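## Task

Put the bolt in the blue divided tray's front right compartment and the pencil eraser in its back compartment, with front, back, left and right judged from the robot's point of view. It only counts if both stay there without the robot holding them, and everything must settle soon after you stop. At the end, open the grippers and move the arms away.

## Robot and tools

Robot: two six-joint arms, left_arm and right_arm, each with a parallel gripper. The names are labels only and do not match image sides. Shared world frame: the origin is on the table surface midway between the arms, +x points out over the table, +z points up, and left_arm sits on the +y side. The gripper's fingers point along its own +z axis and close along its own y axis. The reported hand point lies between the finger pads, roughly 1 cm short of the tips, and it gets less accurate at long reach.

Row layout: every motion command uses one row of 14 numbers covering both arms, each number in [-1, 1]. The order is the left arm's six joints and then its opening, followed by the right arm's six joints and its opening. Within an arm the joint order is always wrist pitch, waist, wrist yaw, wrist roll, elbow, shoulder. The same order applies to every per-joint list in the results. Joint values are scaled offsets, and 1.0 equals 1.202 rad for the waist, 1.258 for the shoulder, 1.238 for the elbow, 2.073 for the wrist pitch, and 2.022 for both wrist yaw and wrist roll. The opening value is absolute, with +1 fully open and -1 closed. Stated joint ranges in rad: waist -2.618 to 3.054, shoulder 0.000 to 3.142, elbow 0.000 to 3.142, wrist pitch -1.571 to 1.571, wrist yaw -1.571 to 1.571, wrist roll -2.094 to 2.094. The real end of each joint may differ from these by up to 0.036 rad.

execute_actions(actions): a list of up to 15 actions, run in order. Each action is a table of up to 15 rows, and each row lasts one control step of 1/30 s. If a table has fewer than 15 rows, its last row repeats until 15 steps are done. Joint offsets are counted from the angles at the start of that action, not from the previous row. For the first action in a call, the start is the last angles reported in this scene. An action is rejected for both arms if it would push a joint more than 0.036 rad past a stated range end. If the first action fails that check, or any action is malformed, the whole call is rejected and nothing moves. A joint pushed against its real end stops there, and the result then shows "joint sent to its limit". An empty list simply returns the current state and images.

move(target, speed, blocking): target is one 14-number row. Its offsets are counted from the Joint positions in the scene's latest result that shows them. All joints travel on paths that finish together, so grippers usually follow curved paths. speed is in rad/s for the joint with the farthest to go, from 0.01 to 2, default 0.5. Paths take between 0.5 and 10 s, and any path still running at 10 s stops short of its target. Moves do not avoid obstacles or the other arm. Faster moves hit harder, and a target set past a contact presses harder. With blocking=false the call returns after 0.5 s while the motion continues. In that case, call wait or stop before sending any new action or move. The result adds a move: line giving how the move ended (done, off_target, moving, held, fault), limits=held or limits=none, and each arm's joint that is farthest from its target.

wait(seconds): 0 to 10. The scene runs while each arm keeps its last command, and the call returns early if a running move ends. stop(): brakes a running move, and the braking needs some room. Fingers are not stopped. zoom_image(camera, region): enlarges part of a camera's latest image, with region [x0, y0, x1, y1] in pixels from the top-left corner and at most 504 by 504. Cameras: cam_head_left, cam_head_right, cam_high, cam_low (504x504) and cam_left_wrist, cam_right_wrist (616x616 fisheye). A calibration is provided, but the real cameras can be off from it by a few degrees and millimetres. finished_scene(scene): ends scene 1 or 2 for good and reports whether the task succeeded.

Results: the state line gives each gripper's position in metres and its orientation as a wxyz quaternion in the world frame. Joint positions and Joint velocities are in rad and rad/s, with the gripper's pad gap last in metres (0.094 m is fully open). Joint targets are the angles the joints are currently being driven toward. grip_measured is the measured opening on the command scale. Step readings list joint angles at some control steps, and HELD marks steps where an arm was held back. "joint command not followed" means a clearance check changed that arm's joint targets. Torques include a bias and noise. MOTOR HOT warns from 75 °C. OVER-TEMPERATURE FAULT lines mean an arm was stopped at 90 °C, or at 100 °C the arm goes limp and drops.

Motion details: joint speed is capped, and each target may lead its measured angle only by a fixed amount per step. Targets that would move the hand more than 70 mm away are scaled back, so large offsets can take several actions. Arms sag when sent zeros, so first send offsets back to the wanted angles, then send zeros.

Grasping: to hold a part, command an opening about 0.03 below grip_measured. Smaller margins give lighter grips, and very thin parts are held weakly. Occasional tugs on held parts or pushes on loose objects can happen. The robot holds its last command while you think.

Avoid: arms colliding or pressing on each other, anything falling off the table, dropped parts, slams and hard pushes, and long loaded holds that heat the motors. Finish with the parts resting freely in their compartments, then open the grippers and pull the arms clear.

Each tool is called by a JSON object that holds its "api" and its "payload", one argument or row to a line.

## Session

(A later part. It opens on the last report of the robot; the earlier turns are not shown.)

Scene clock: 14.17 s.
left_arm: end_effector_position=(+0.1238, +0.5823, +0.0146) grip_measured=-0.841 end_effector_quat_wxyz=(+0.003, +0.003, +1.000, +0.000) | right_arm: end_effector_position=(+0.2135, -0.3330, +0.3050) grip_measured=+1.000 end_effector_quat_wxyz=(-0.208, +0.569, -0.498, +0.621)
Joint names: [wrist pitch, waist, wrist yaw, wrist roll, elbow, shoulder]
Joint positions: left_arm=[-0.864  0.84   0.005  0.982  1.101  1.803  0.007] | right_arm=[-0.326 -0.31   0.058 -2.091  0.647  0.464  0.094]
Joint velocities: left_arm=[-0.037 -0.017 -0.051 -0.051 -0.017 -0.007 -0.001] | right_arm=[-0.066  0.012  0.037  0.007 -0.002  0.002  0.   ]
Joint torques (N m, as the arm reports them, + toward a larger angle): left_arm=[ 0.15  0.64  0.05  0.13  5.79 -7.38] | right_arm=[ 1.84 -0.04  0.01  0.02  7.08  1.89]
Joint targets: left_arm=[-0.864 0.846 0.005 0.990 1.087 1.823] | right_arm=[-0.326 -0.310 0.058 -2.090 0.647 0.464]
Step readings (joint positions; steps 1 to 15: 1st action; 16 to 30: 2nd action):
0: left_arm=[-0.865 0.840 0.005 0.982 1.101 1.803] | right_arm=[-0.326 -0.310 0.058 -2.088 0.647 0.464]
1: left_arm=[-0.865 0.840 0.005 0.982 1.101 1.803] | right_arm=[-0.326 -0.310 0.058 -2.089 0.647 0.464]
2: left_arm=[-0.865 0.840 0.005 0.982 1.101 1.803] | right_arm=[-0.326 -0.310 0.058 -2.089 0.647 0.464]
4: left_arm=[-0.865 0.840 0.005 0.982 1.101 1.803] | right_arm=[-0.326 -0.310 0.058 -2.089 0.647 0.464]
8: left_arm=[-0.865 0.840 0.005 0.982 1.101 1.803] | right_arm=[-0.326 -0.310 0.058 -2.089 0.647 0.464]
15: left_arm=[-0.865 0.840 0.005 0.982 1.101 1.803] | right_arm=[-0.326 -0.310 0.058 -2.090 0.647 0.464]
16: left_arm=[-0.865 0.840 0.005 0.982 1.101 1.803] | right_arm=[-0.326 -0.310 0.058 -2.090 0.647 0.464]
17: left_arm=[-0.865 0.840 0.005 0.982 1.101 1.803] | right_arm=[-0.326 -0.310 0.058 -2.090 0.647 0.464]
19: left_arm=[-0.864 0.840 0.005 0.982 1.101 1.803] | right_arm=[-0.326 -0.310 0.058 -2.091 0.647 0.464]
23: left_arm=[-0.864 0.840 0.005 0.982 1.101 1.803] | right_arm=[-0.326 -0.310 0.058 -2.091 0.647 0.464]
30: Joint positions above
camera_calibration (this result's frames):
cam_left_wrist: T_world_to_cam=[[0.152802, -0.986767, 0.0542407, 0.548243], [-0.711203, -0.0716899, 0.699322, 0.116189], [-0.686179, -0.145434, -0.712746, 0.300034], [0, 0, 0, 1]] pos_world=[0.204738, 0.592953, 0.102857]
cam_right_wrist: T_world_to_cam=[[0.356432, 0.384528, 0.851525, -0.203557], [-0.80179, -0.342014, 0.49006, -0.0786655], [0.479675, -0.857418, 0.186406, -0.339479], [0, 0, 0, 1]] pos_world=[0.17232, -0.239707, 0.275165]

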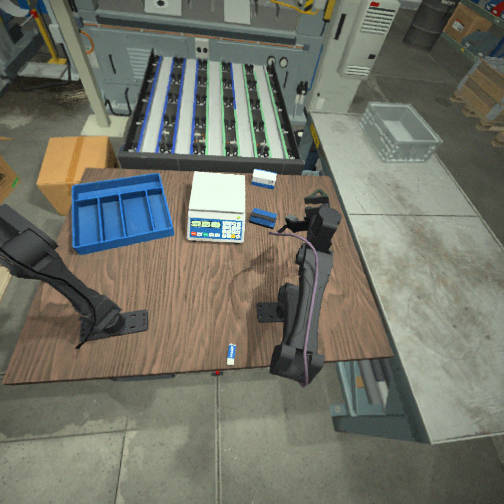

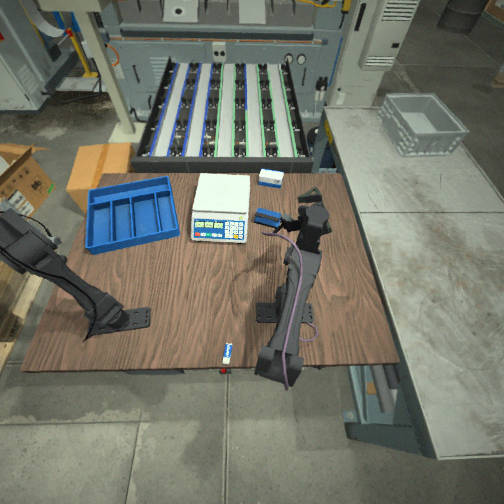

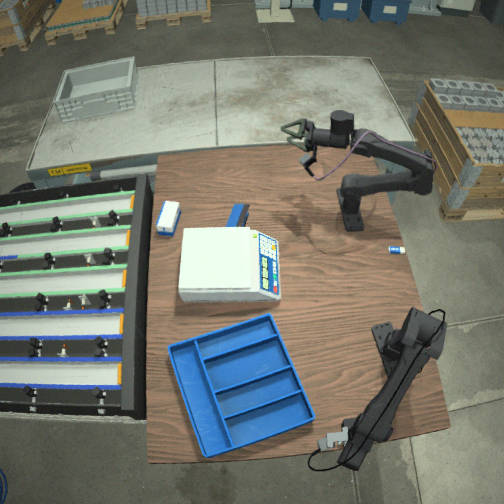

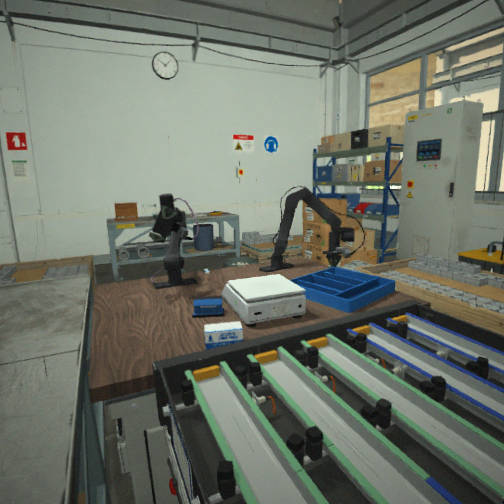

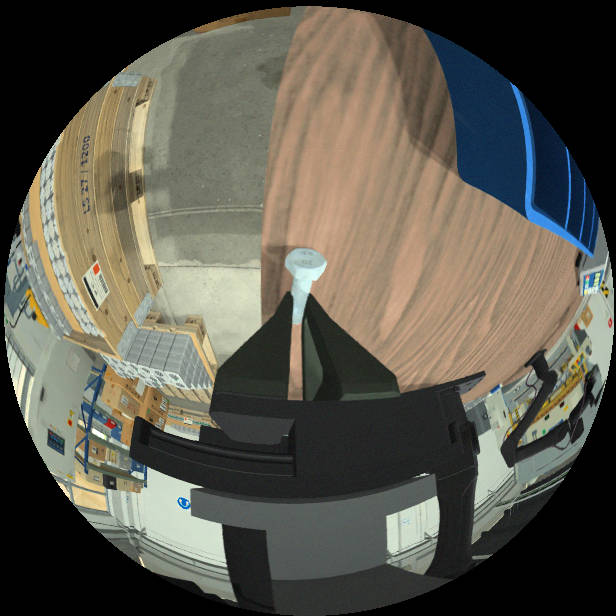

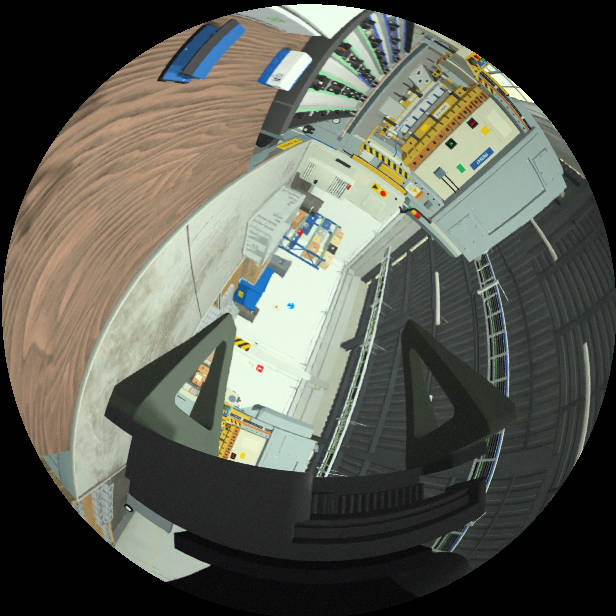

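{"api": "execute_actions", "payload": {
  "actions": [
    [[0,0.005,0,0.004,-0.011,0.016,-0.9, 0,0,0,0,0,0,1]]
  ]
}}

Scene clock: 14.73 s.
left_arm: end_effector_position=(+0.1238, +0.5823, +0.0146) grip_measured=-0.876 end_effector_quat_wxyz=(+0.003, +0.003, +1.000, +0.000) | right_arm: end_effector_position=(+0.2135, -0.3330, +0.3050) grip_measured=+1.000 end_effector_quat_wxyz=(-0.208, +0.569, -0.497, +0.621)
Joint names: [wrist pitch, waist, wrist yaw, wrist roll, elbow, shoulder]
Joint positions: left_arm=[-0.864  0.84   0.005  0.982  1.101  1.803  0.006] | right_arm=[-0.326 -0.31   0.058 -2.093  0.647  0.464  0.094]
Joint velocities: left_arm=[ 0.007  0.007 -0.037 -0.081  0.017  0.002  0.   ] | right_arm=[ 0.066 -0.032  0.037  0.037 -0.007 -0.002  0.   ]
Joint torques (N m, as the arm reports them, + toward a larger angle): left_arm=[ 0.16  0.48  0.04  0.11  5.79 -7.28] | right_arm=[ 1.85 -0.03  0.    0.03  7.09  1.89]
Joint targets: left_arm=[-0.864 0.846 0.005 0.990 1.087 1.823] | right_arm=[-0.326 -0.310 0.058 -2.091 0.647 0.464]
Step readings (joint positions):
0: left_arm=[-0.864 0.840 0.005 0.982 1.101 1.803] | right_arm=[-0.326 -0.310 0.058 -2.091 0.647 0.464]
1: left_arm=[-0.864 0.840 0.005 0.982 1.101 1.803] | right_arm=[-0.326 -0.310 0.058 -2.091 0.647 0.464]
2: left_arm=[-0.864 0.840 0.005 0.982 1.101 1.803] | right_arm=[-0.326 -0.310 0.058 -2.092 0.647 0.464]
4: left_arm=[-0.864 0.840 0.005 0.982 1.101 1.803] | right_arm=[-0.326 -0.310 0.058 -2.092 0.647 0.464]
8: left_arm=[-0.864 0.840 0.005 0.982 1.101 1.803] | right_arm=[-0.326 -0.310 0.058 -2.093 0.647 0.464]
15: Joint positions above
camera_calibration (this result's frames):
cam_left_wrist: T_world_to_cam=[[0.152802, -0.986767, 0.0542407, 0.548243], [-0.711203, -0.0716899, 0.699322, 0.116189], [-0.686179, -0.145434, -0.712746, 0.300034], [0, 0, 0, 1]] pos_world=[0.204738, 0.592953, 0.102857]
cam_right_wrist: T_world_to_cam=[[0.356741, 0.385475, 0.850967, -0.203137], [-0.801521, -0.341632, 0.490767, -0.0788117], [0.479896, -0.857144, 0.187092, -0.339645], [0, 0, 0, 1]] pos_world=[0.172292, -0.239745, 0.275086]

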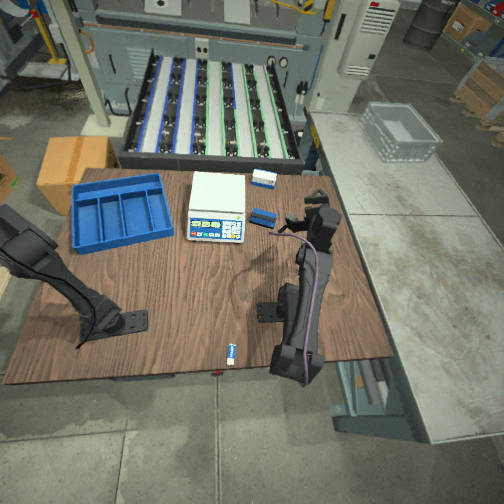

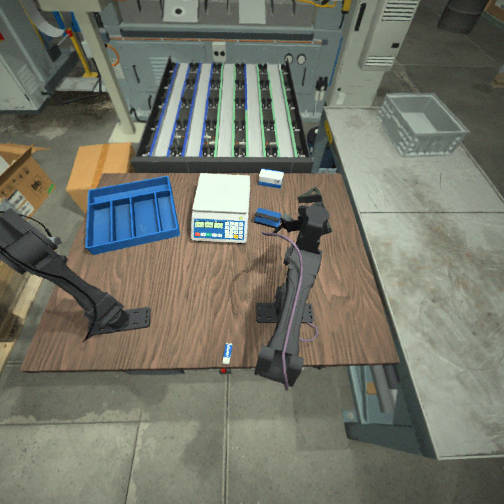

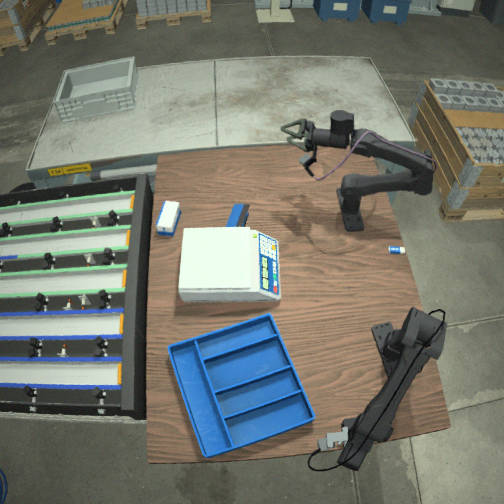

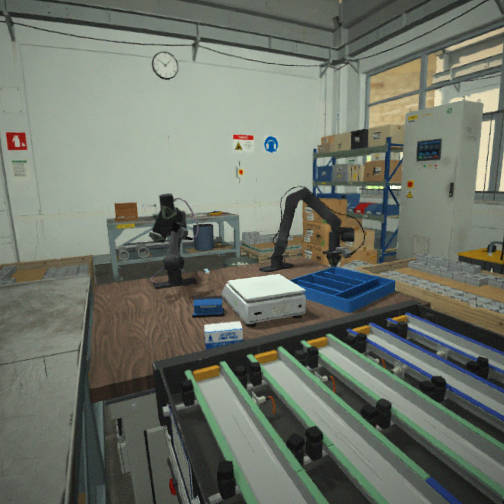

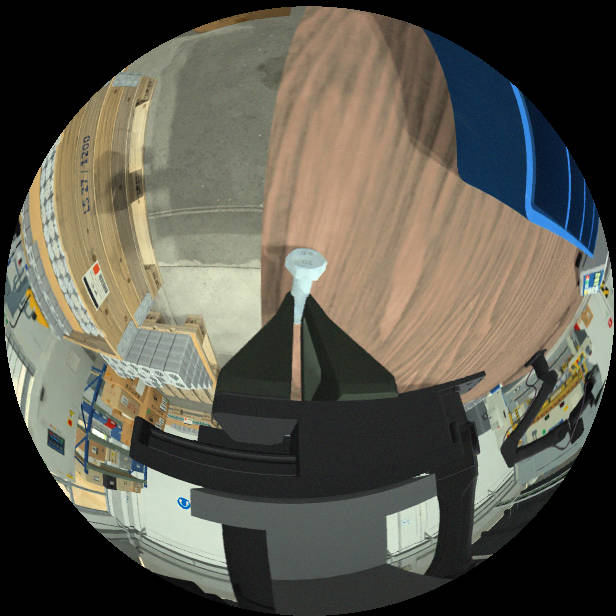

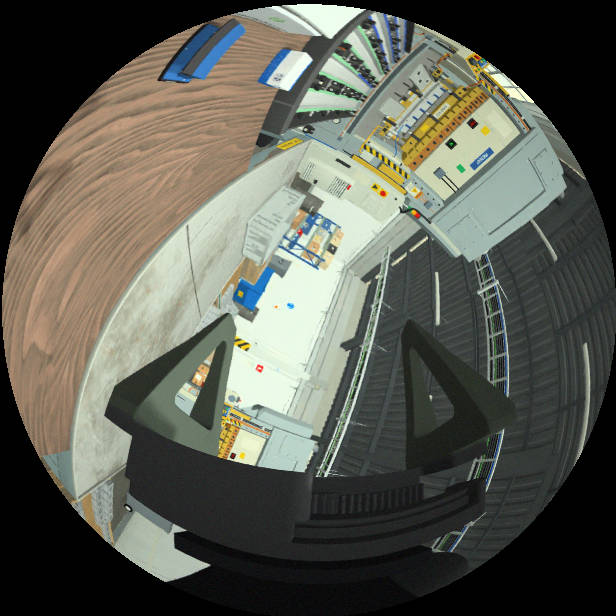

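{"api": "zoom_image", "payload": {
  "camera": "cam_left_wrist",
  "region": [230, 230, 370, 370]
}}

Region (230, 230, 370, 370) of cam_left_wrist's 616x616 image, scaled by 3.600, with more detail than that image has.

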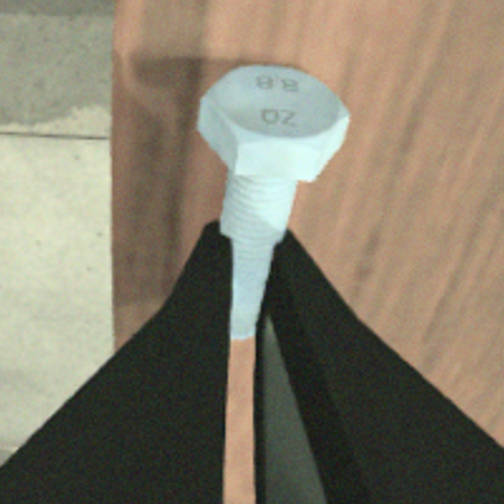

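{"api": "execute_actions", "payload": {
  "actions": [
    [[0,0.005,0,0.004,-0.011,0.016,-0.4, 0,0,0,0,0,0,1]],
    [[0.003,0.005,0,0.004,-0.011,0.02,-0.4, 0,0,0,0,0,0,1],[0.005,0.005,0,0.004,-0.011,0.023,-0.4, 0,0,0,0,0,0,1],[0.007,0.005,0,0.004,-0.011,0.026,-0.4, 0,0,0,0,0,0,1],[0.01,0.005,0,0.004,-0.011,0.03,-0.4, 0,0,0,0,0,0,1]]
  ]
}}

Scene clock: 16.10 s.
left_arm: end_effector_position=(+0.1241, +0.5828, +0.0133) grip_measured=-0.402 end_effector_quat_wxyz=(+0.003, +0.003, +1.000, +0.000) | right_arm: end_effector_position=(+0.2135, -0.3330, +0.3050) grip_measured=+1.000 end_effector_quat_wxyz=(-0.207, +0.570, -0.496, +0.621)
Joint names: [wrist pitch, waist, wrist yaw, wrist roll, elbow, shoulder]
Joint positions: left_arm=[-0.86   0.84   0.005  0.982  1.101  1.807  0.028] | right_arm=[-0.326 -0.31   0.058 -2.096  0.647  0.464  0.094]
Joint velocities: left_arm=[ 0.007 -0.007 -0.051 -0.022 -0.007 -0.007  0.001] | right_arm=[-0.051 -0.002  0.066 -0.022  0.007 -0.017  0.   ]
Joint torques (N m, as the arm reports them, + toward a larger angle): left_arm=[ 0.34  0.36  0.06  0.15  5.78 -6.14] | right_arm=[ 1.85 -0.02  0.    0.03  7.08  1.89]
Joint targets: left_arm=[-0.844 0.846 0.005 0.990 1.087 1.840] | right_arm=[-0.326 -0.310 0.058 -2.094 0.647 0.464]
Step readings (joint positions; steps 1 to 15: 1st action; 16 to 30: 2nd action):
0: left_arm=[-0.864 0.840 0.005 0.982 1.101 1.803] | right_arm=[-0.326 -0.310 0.058 -2.093 0.647 0.464]
1: left_arm=[-0.864 0.840 0.005 0.982 1.101 1.803] | right_arm=[-0.326 -0.310 0.058 -2.093 0.647 0.464]
2: left_arm=[-0.864 0.840 0.005 0.982 1.101 1.803] | right_arm=[-0.326 -0.310 0.058 -2.093 0.647 0.464]
4: left_arm=[-0.864 0.840 0.005 0.982 1.101 1.803] | right_arm=[-0.326 -0.310 0.058 -2.094 0.647 0.464]
8: left_arm=[-0.864 0.840 0.005 0.982 1.101 1.803] | right_arm=[-0.326 -0.310 0.058 -2.094 0.647 0.464]
15: left_arm=[-0.864 0.840 0.005 0.982 1.101 1.803] | right_arm=[-0.326 -0.310 0.058 -2.094 0.647 0.464]
16: left_arm=[-0.864 0.840 0.005 0.982 1.101 1.803] | right_arm=[-0.326 -0.310 0.058 -2.094 0.647 0.464]
17: left_arm=[-0.864 0.840 0.005 0.982 1.101 1.803] | right_arm=[-0.326 -0.310 0.058 -2.095 0.647 0.464]
19: left_arm=[-0.862 0.840 0.005 0.982 1.101 1.807] | right_arm=[-0.326 -0.310 0.058 -2.095 0.647 0.464]
23: left_arm=[-0.860 0.840 0.005 0.982 1.101 1.807] | right_arm=[-0.326 -0.310 0.058 -2.096 0.647 0.464]
30: Joint positions above
camera_calibration (this result's frames):
cam_left_wrist: T_world_to_cam=[[0.152813, -0.98675, 0.05452, 0.548712], [-0.711054, -0.0714688, 0.699496, 0.117215], [-0.686331, -0.145659, -0.712554, 0.29953], [0, 0, 0, 1]] pos_world=[0.205073, 0.593448, 0.101523]
cam_right_wrist: T_world_to_cam=[[0.357563, 0.388, 0.849473, -0.202016], [-0.8008, -0.34061, 0.49265, -0.0791995], [0.480487, -0.856411, 0.188921, -0.340085], [0, 0, 0, 1]] pos_world=[0.172217, -0.239846, 0.274874]

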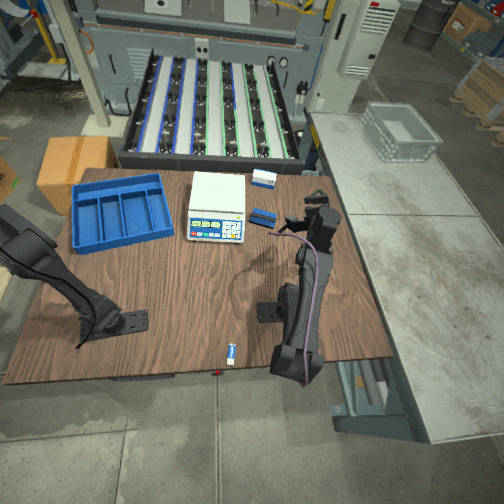

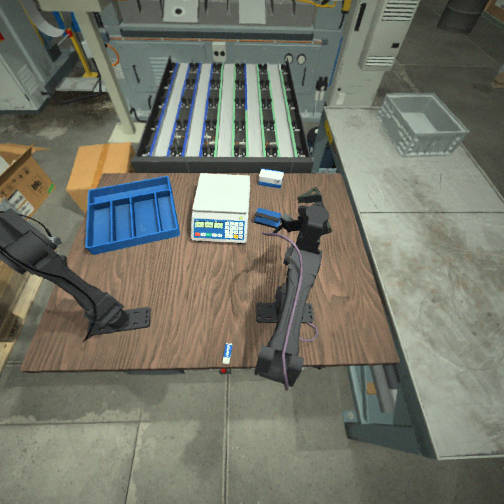

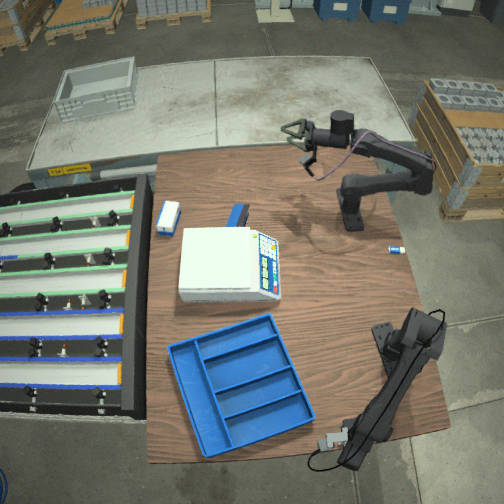

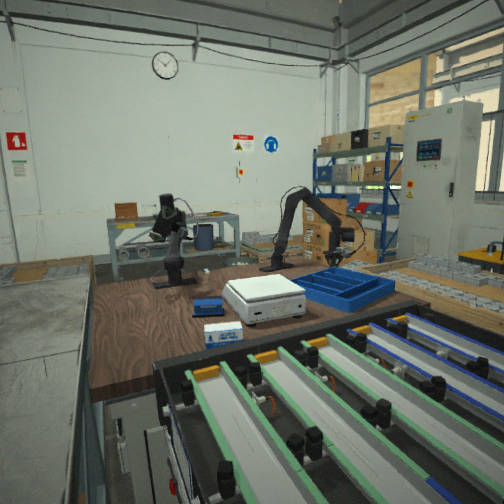

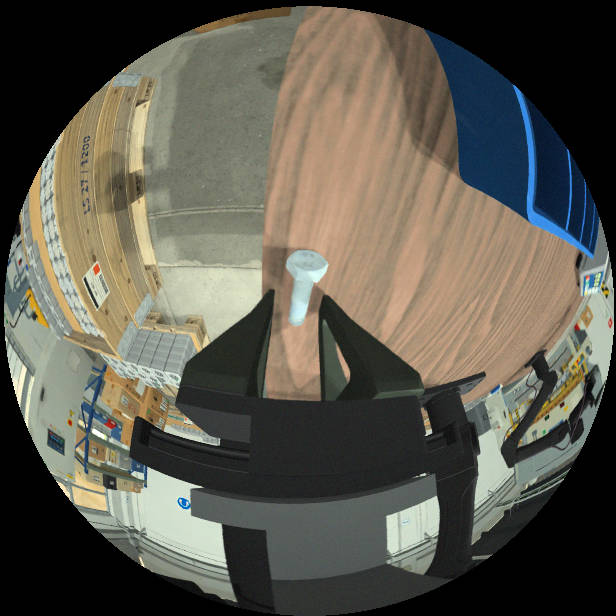

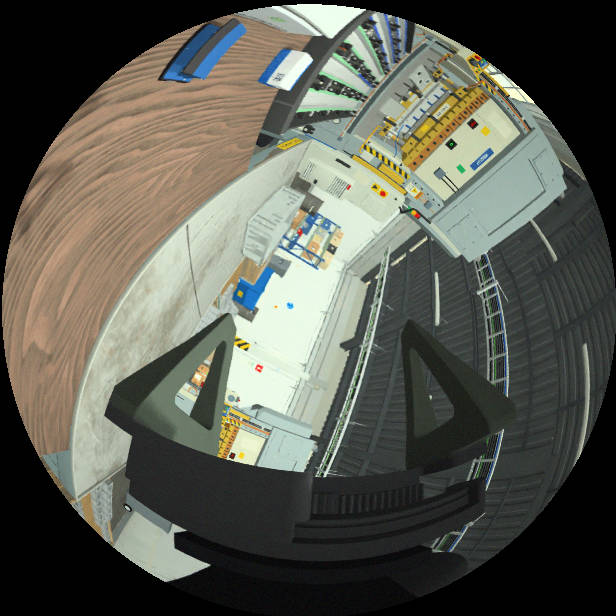

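{"api": "execute_actions", "payload": {
  "actions": [
    [[0,0.005,0,0.004,-0.011,0.0,-0.75, 0,0,0,0,0,0,1]],
    [[0,0.005,0,0.004,-0.011,0.0,-0.89, 0,0,0,0,0,0,1]]
  ]
}}

Scene clock: 17.33 s.
left_arm: end_effector_position=(+0.1244, +0.5847, +0.0133) grip_measured=-0.871 end_effector_quat_wxyz=(+0.003, +0.003, +1.000, +0.004) | right_arm: end_effector_position=(+0.2135, -0.3330, +0.3050) grip_measured=+1.000 end_effector_quat_wxyz=(-0.206, +0.571, -0.496, +0.622)
Joint names: [wrist pitch, waist, wrist yaw, wrist roll, elbow, shoulder]
Joint positions: left_arm=[-0.853  0.84   0.001  0.982  1.101  1.807  0.006] | right_arm=[-0.326 -0.31   0.058 -2.099  0.647  0.464  0.094]
Joint velocities: left_arm=[ 0.007 -0.002 -0.007  0.037 -0.017 -0.017  0.001] | right_arm=[-0.051 -0.007 -0.037 -0.066  0.002  0.017  0.   ]
Joint torques (N m, as the arm reports them, + toward a larger angle): left_arm=[ 0.2   0.53  0.06  0.15  5.7  -9.31] | right_arm=[ 1.84 -0.04  0.    0.02  7.1   1.88]
Joint targets: left_arm=[-0.854 0.846 0.002 0.990 1.087 1.807] | right_arm=[-0.326 -0.310 0.058 -2.097 0.647 0.464]
Step readings (joint positions; steps 1 to 15: 1st action; 16 to 30: 2nd action):
0: left_arm=[-0.860 0.840 0.005 0.982 1.101 1.807] | right_arm=[-0.326 -0.310 0.058 -2.096 0.647 0.464]
1: left_arm=[-0.859 0.840 0.004 0.982 1.101 1.807] | right_arm=[-0.326 -0.310 0.058 -2.096 0.647 0.464]
2: left_arm=[-0.856 0.840 0.003 0.982 1.101 1.807] | right_arm=[-0.326 -0.310 0.058 -2.096 0.647 0.464]
4: left_arm=[-0.854 0.840 0.002 0.982 1.101 1.807] | right_arm=[-0.326 -0.310 0.058 -2.096 0.647 0.464]
8: left_arm=[-0.854 0.840 0.001 0.982 1.101 1.807] | right_arm=[-0.326 -0.310 0.058 -2.097 0.647 0.464]
15: left_arm=[-0.854 0.840 0.001 0.982 1.101 1.807] | right_arm=[-0.326 -0.310 0.058 -2.097 0.647 0.464]
16: left_arm=[-0.854 0.840 0.001 0.982 1.101 1.807] | right_arm=[-0.326 -0.310 0.058 -2.097 0.647 0.464]
17: left_arm=[-0.853 0.840 0.001 0.982 1.101 1.807] | right_arm=[-0.326 -0.310 0.058 -2.097 0.647 0.464]
19: left_arm=[-0.853 0.840 0.001 0.982 1.101 1.807] | right_arm=[-0.326 -0.310 0.058 -2.098 0.647 0.464]
23: left_arm=[-0.853 0.840 0.001 0.982 1.101 1.807] | right_arm=[-0.326 -0.310 0.058 -2.098 0.647 0.464]
30: Joint positions above
camera_calibration (this result's frames):
cam_left_wrist: T_world_to_cam=[[0.152805, -0.987143, 0.0468984, 0.550835], [-0.711528, -0.0769594, 0.698431, 0.120835], [-0.685842, -0.140094, -0.714139, 0.296715], [0, 0, 0, 1]] pos_world=[0.205307, 0.59462, 0.101668]
cam_right_wrist: T_world_to_cam=[[0.358382, 0.390522, 0.847971, -0.200893], [-0.800077, -0.339582, 0.49453, -0.0795848], [0.48108, -0.855673, 0.190748, -0.340523], [0, 0, 0, 1]] pos_world=[0.172141, -0.239948, 0.274663]

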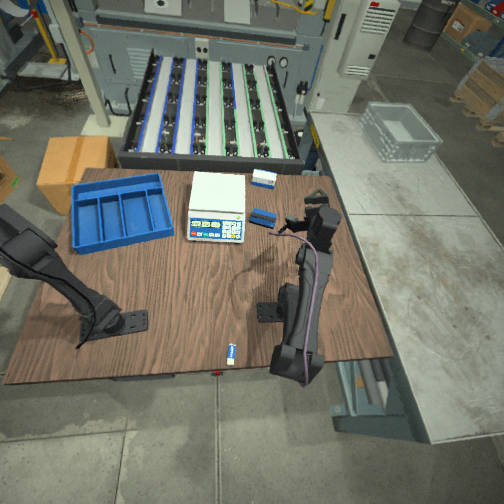

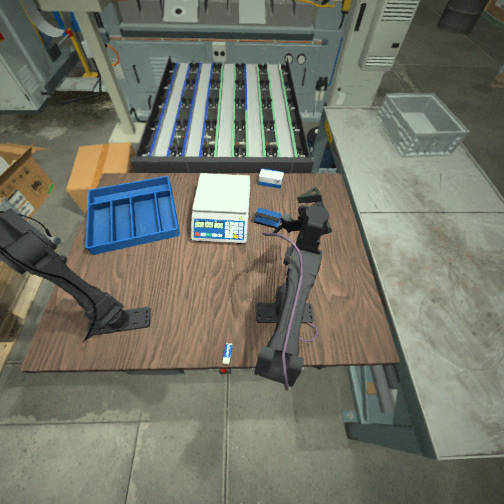

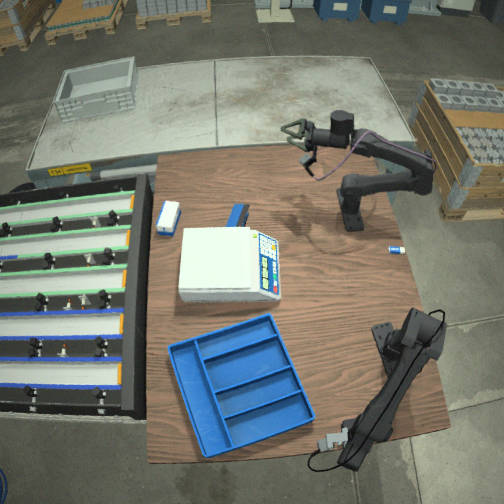

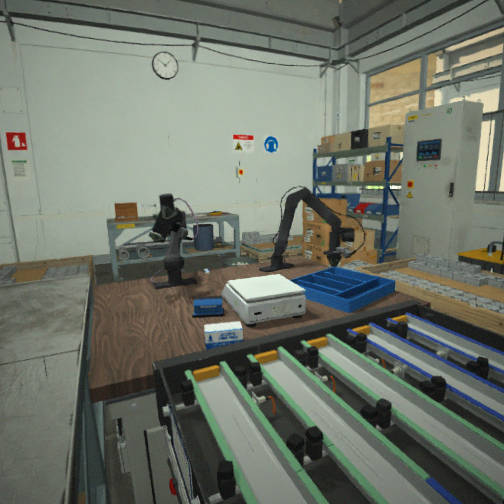

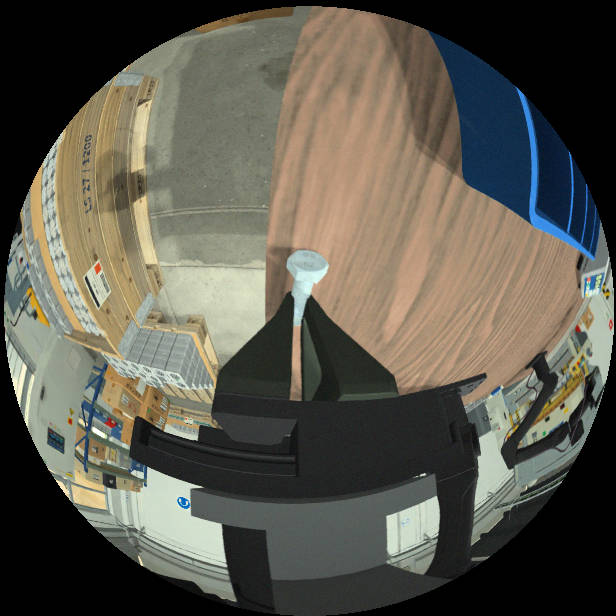

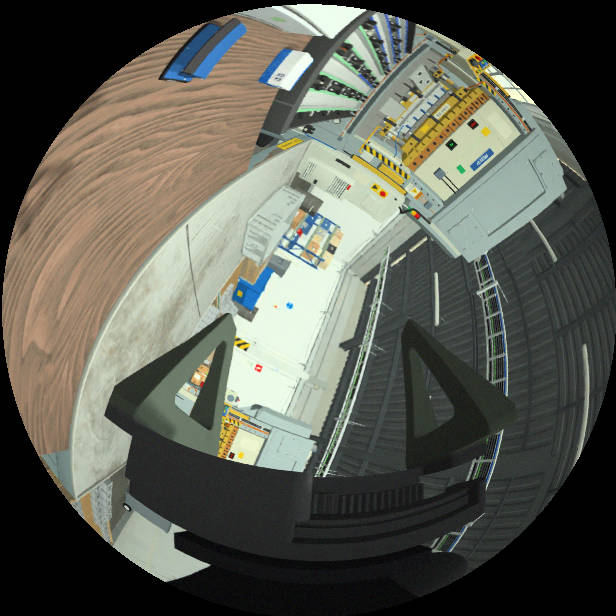

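{"api": "move", "payload": {
  "target": [-0.2465,0,0,0,0.423,0,-0.9, 0,0,0,0,0,0,1],
  "speed": 0.6
}}

Scene clock: 20.43 s.
left_arm: end_effector_position=(+0.1405, +0.6085, +0.1363) grip_measured=-0.872 end_effector_quat_wxyz=(+0.006, +0.003, +1.000, +0.007) | right_arm: end_effector_position=(+0.2135, -0.3330, +0.3050) grip_measured=+1.000 end_effector_quat_wxyz=(-0.205, +0.571, -0.495, +0.622)
Joint names: [wrist pitch, waist, wrist yaw, wrist roll, elbow, shoulder]
Joint positions: left_arm=[-1.35   0.84   0.001  0.982  1.605  1.807  0.006] | right_arm=[-0.326 -0.31   0.058 -2.1    0.647  0.464  0.094]
Joint velocities: left_arm=[-0.081 -0.007 -0.007  0.037  0.007 -0.002  0.   ] | right_arm=[ 0.022  0.017 -0.007  0.037 -0.017  0.012  0.   ]
Joint torques (N m, as the arm reports them, + toward a larger angle): left_arm=[ 0.08  0.2   0.01 -0.03  9.44 -9.75] | right_arm=[ 1.85 -0.05  0.    0.02  7.08  1.88]
Joint targets: left_arm=[-1.364 0.840 0.001 0.982 1.624 1.807] | right_arm=[-0.326 -0.310 0.058 -2.099 0.647 0.464]
move: done; limits=none; left_arm: farthest joint: the elbow, 0.020 radians from its target (0.524 radians at the start); right_arm: farthest joint: the wrist roll, 0.001 radians from its target (0.000 radians at the start)
camera_calibration (this result's frames):
cam_left_wrist: T_world_to_cam=[[0.152608, -0.987435, 0.0410279, 0.567166], [-0.71465, -0.0815843, 0.694708, 0.0519856], [-0.682632, -0.135339, -0.718121, 0.396149], [0, 0, 0, 1]] pos_world=[0.221021, 0.617895, 0.225098]
cam_right_wrist: T_world_to_cam=[[0.35879, 0.391781, 0.847217, -0.200331], [-0.799716, -0.339066, 0.495469, -0.0797765], [0.481378, -0.855302, 0.19166, -0.340741], [0, 0, 0, 1]] pos_world=[0.172103, -0.24, 0.274557]

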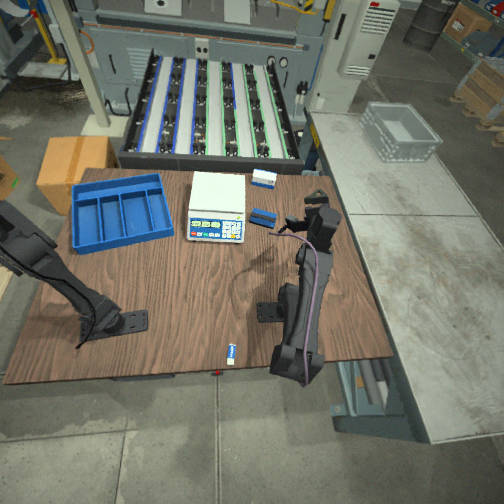

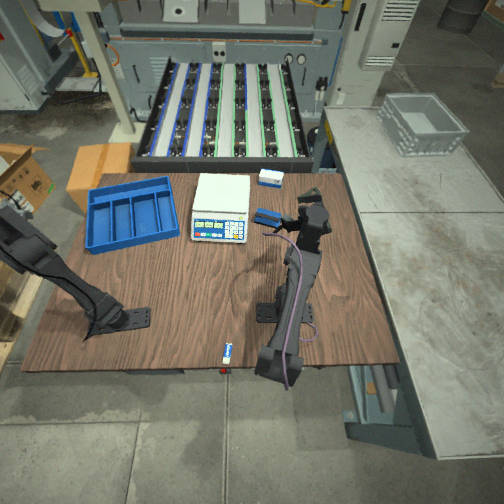

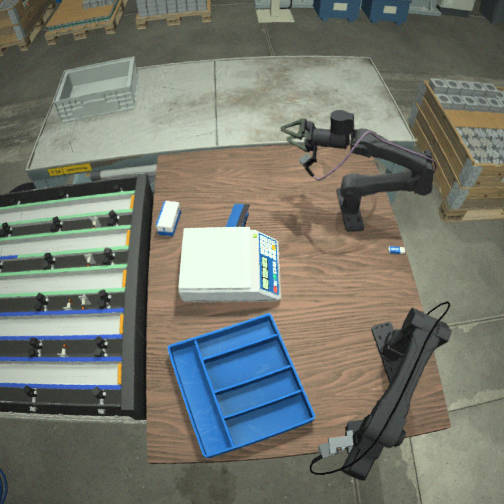

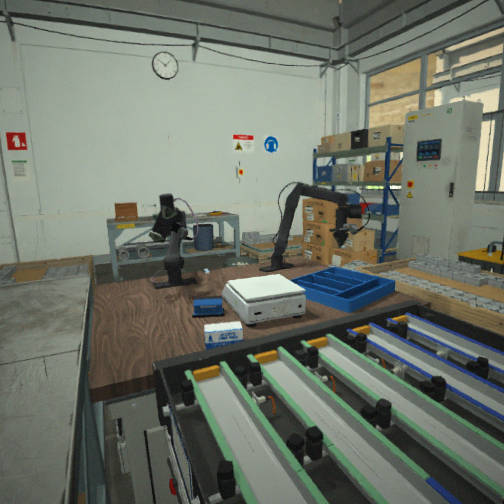

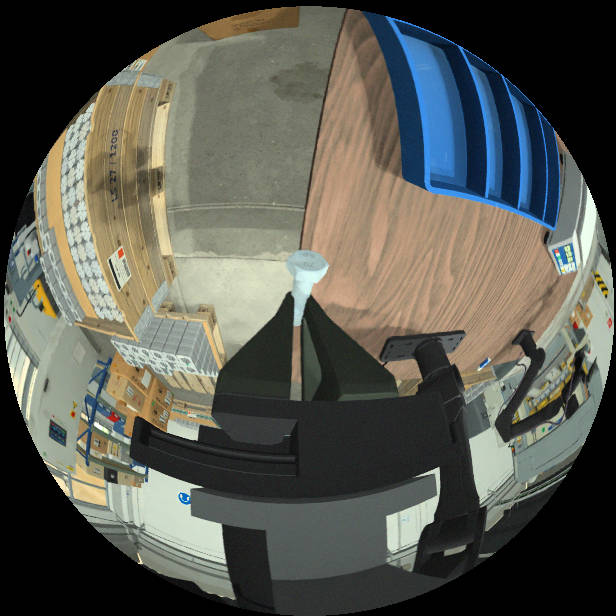

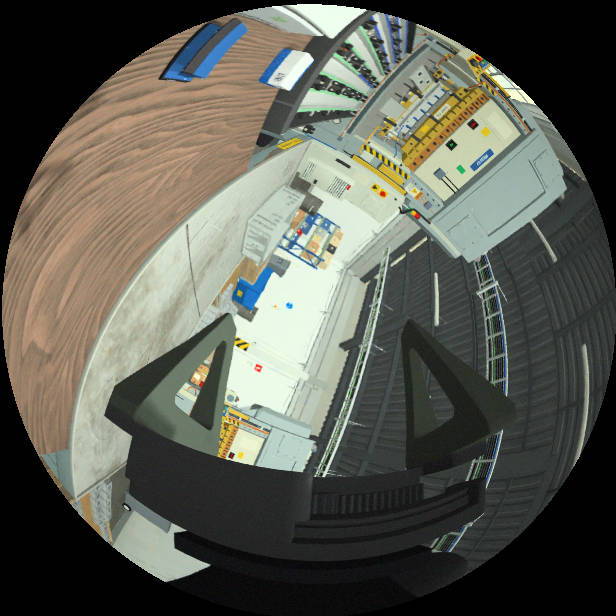

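{"api": "move", "payload": {
  "target": [-0.036,-0.988,0,-0.70,0.391,0.344,-0.9, 0,0,0,0,0,0,1],
  "speed": 0.7
}}

Scene clock: 23.50 s.
left_arm: end_effector_position=(+0.3728, +0.2358, +0.0980) grip_measured=-0.872 end_effector_quat_wxyz=(-0.003, -0.103, +0.995, +0.000) | right_arm: end_effector_position=(+0.2135, -0.3330, +0.3050) grip_measured=+1.000 end_effector_quat_wxyz=(-0.205, +0.571, -0.495, +0.622)
Joint names: [wrist pitch, waist, wrist yaw, wrist roll, elbow, shoulder]
Joint positions: left_arm=[-1.411 -0.353  0.002 -0.424  2.061  2.227  0.006] | right_arm=[-0.326 -0.31   0.058 -2.102  0.647  0.464  0.094]
Joint velocities: left_arm=[-0.022 -0.002 -0.037 -0.022  0.022  0.002 -0.   ] | right_arm=[ 0.051 -0.002 -0.007  0.007  0.002 -0.027  0.   ]
Joint torques (N m, as the arm reports them, + toward a larger angle): left_arm=[  0.04   0.38   0.    -0.06  10.1  -12.77] | right_arm=[ 1.84 -0.01  0.    0.02  7.08  1.9 ]
Joint targets: left_arm=[-1.424 -0.347 0.001 -0.433 2.089 2.240] | right_arm=[-0.326 -0.310 0.058 -2.100 0.647 0.464]
move: off_target (left_arm); limits=none; left_arm: farthest joint: the elbow, 0.028 radians from its target (0.484 radians at the start); right_arm: farthest joint: the wrist roll, 0.002 radians from its target (0.000 radians at the start)
camera_calibration (this result's frames):
cam_left_wrist: T_world_to_cam=[[0.358513, -0.932089, 0.0517525, 0.0744002], [-0.671017, -0.218761, 0.708435, 0.228989], [-0.649003, -0.28871, -0.703876, 0.498989], [0, 0, 0, 1]] pos_world=[0.450827, 0.263505, 0.185152]
cam_right_wrist: T_world_to_cam=[[0.359198, 0.393039, 0.846461, -0.199769], [-0.799353, -0.338548, 0.496406, -0.0799675], [0.481675, -0.85493, 0.192571, -0.340958], [0, 0, 0, 1]] pos_world=[0.172065, -0.240051, 0.274452]

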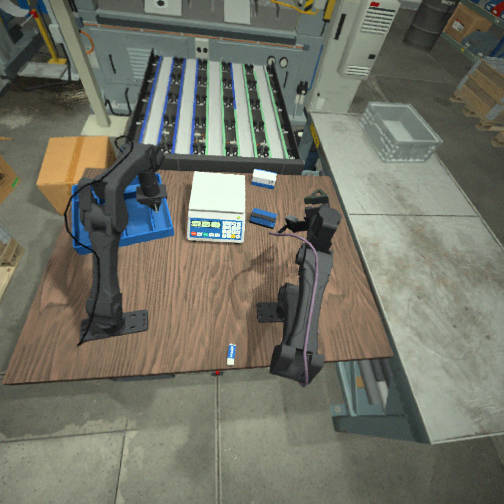

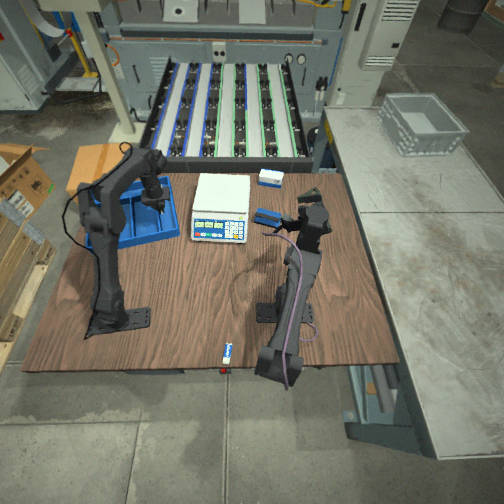

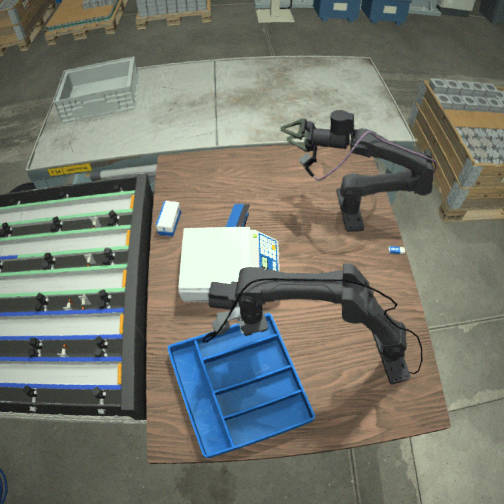

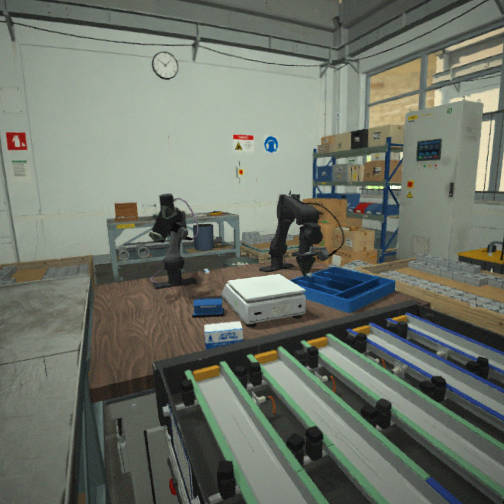

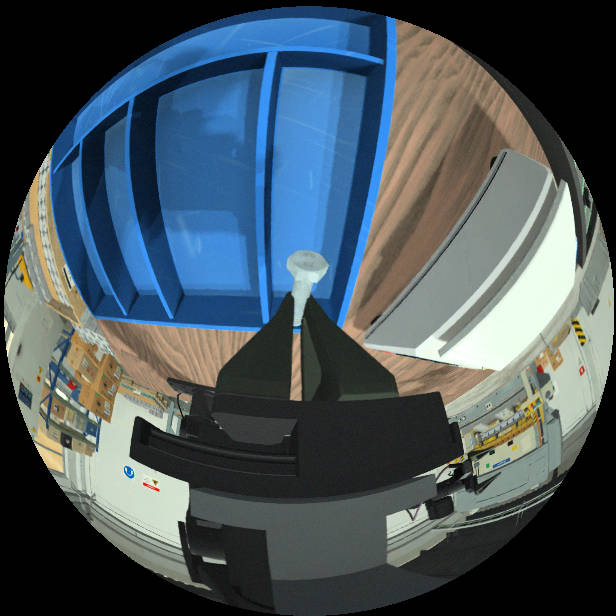

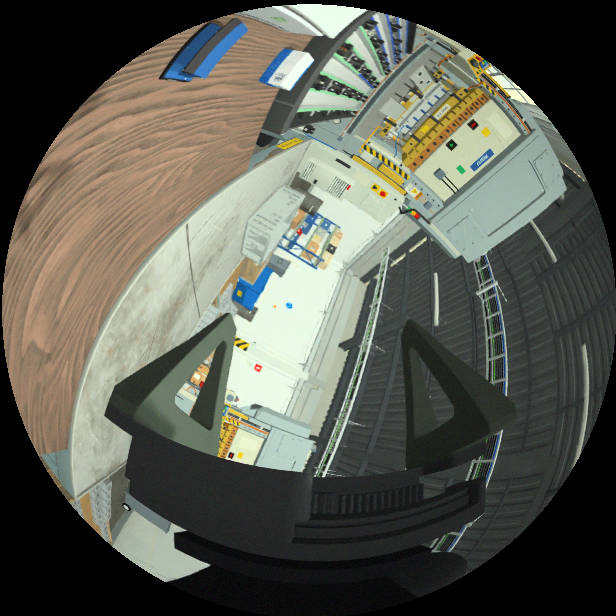

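{"api": "move", "payload": {
  "target": [0.0955,-0.0275,0,-0.037,-0.15,0.018,-0.9, 0,0,0,0,0,0,1],
  "speed": 0.3
}}

Scene clock: 25.43 s.
left_arm: end_effector_position=(+0.3724, +0.2239, +0.0496) grip_measured=-0.871 end_effector_quat_wxyz=(-0.002, -0.123, +0.992, -0.000) | right_arm: end_effector_position=(+0.2135, -0.3330, +0.3050) grip_measured=+1.000 end_effector_quat_wxyz=(-0.204, +0.572, -0.494, +0.622)
Joint names: [wrist pitch, waist, wrist yaw, wrist roll, elbow, shoulder]
Joint positions: left_arm=[-1.223 -0.38   0.002 -0.49   1.888  2.239  0.006] | right_arm=[-0.326 -0.31   0.058 -2.103  0.647  0.464  0.094]
Joint velocities: left_arm=[ 0.051  0.007 -0.051  0.081 -0.037 -0.007 -0.   ] | right_arm=[ 0.051  0.002 -0.081 -0.081 -0.002  0.007  0.   ]
Joint torques (N m, as the arm reports them, + toward a larger angle): left_arm=[  0.27  -0.48   0.06  -0.1    6.51 -13.11] | right_arm=[ 1.85 -0.02  0.01  0.01  7.11  1.87]
Joint targets: left_arm=[-1.213 -0.386 0.002 -0.499 1.876 2.250] | right_arm=[-0.326 -0.310 0.058 -2.101 0.647 0.464]
move: done; limits=none; left_arm: farthest joint: the elbow, 0.012 radians from its target (0.186 radians at the start); right_arm: farthest joint: the wrist roll, 0.001 radians from its target (0.000 radians at the start)
camera_calibration (this result's frames):
cam_left_wrist: T_world_to_cam=[[0.394326, -0.917418, 0.0534045, 0.0492336], [-0.664343, -0.244432, 0.70633, 0.26376], [-0.634945, -0.314003, -0.705866, 0.461747], [0, 0, 0, 1]] pos_world=[0.448997, 0.254629, 0.137001]
cam_right_wrist: T_world_to_cam=[[0.359504, 0.393982, 0.845893, -0.199347], [-0.799081, -0.338159, 0.497109, -0.0801103], [0.481899, -0.85465, 0.193254, -0.341121], [0, 0, 0, 1]] pos_world=[0.172037, -0.24009, 0.274373]

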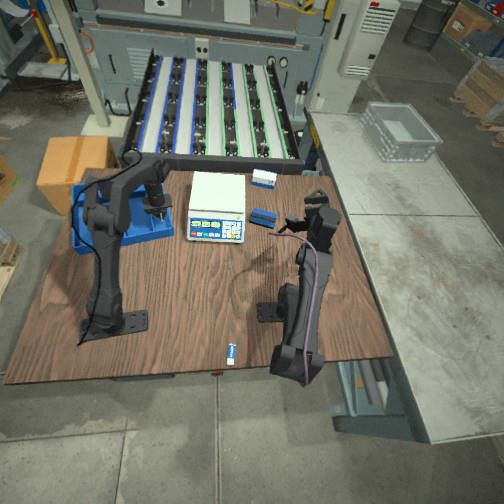

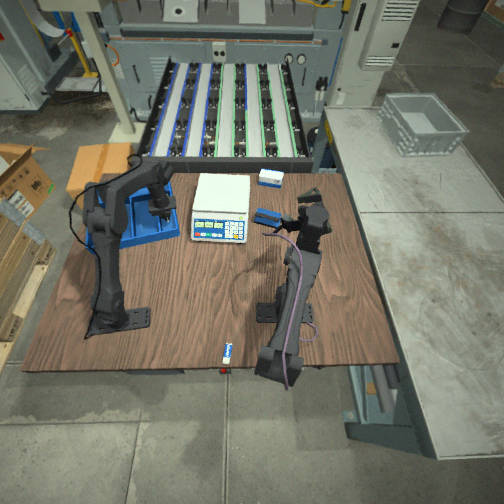

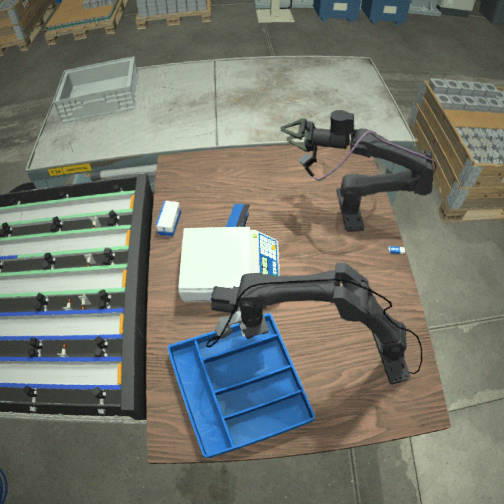

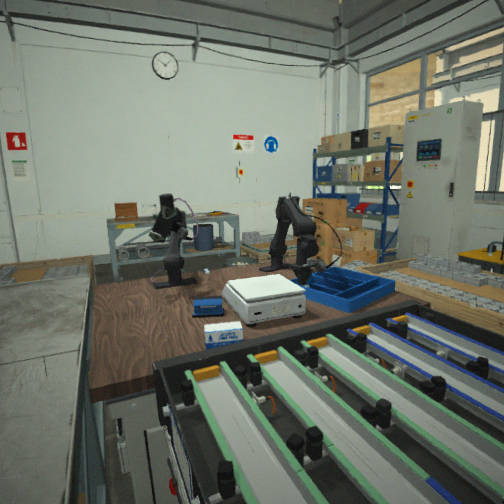

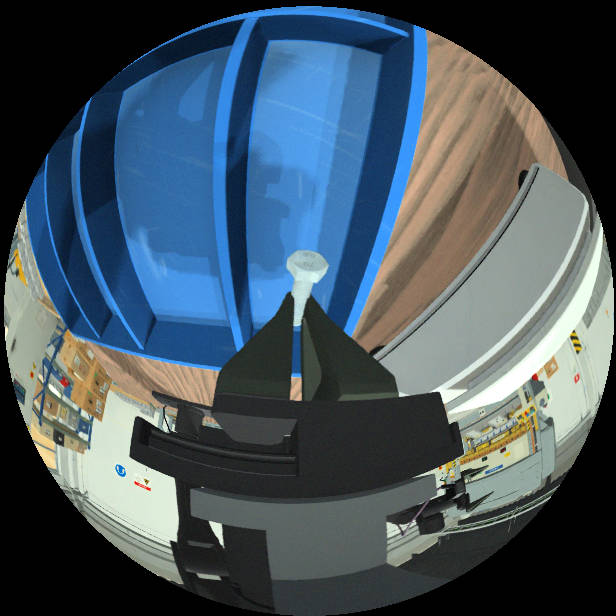

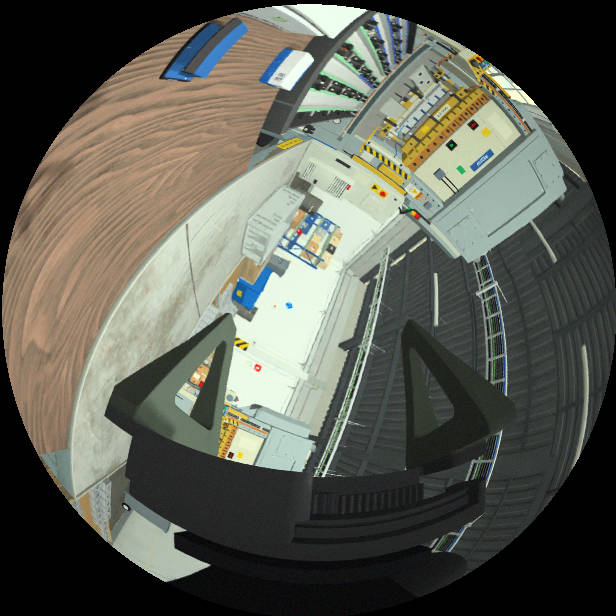

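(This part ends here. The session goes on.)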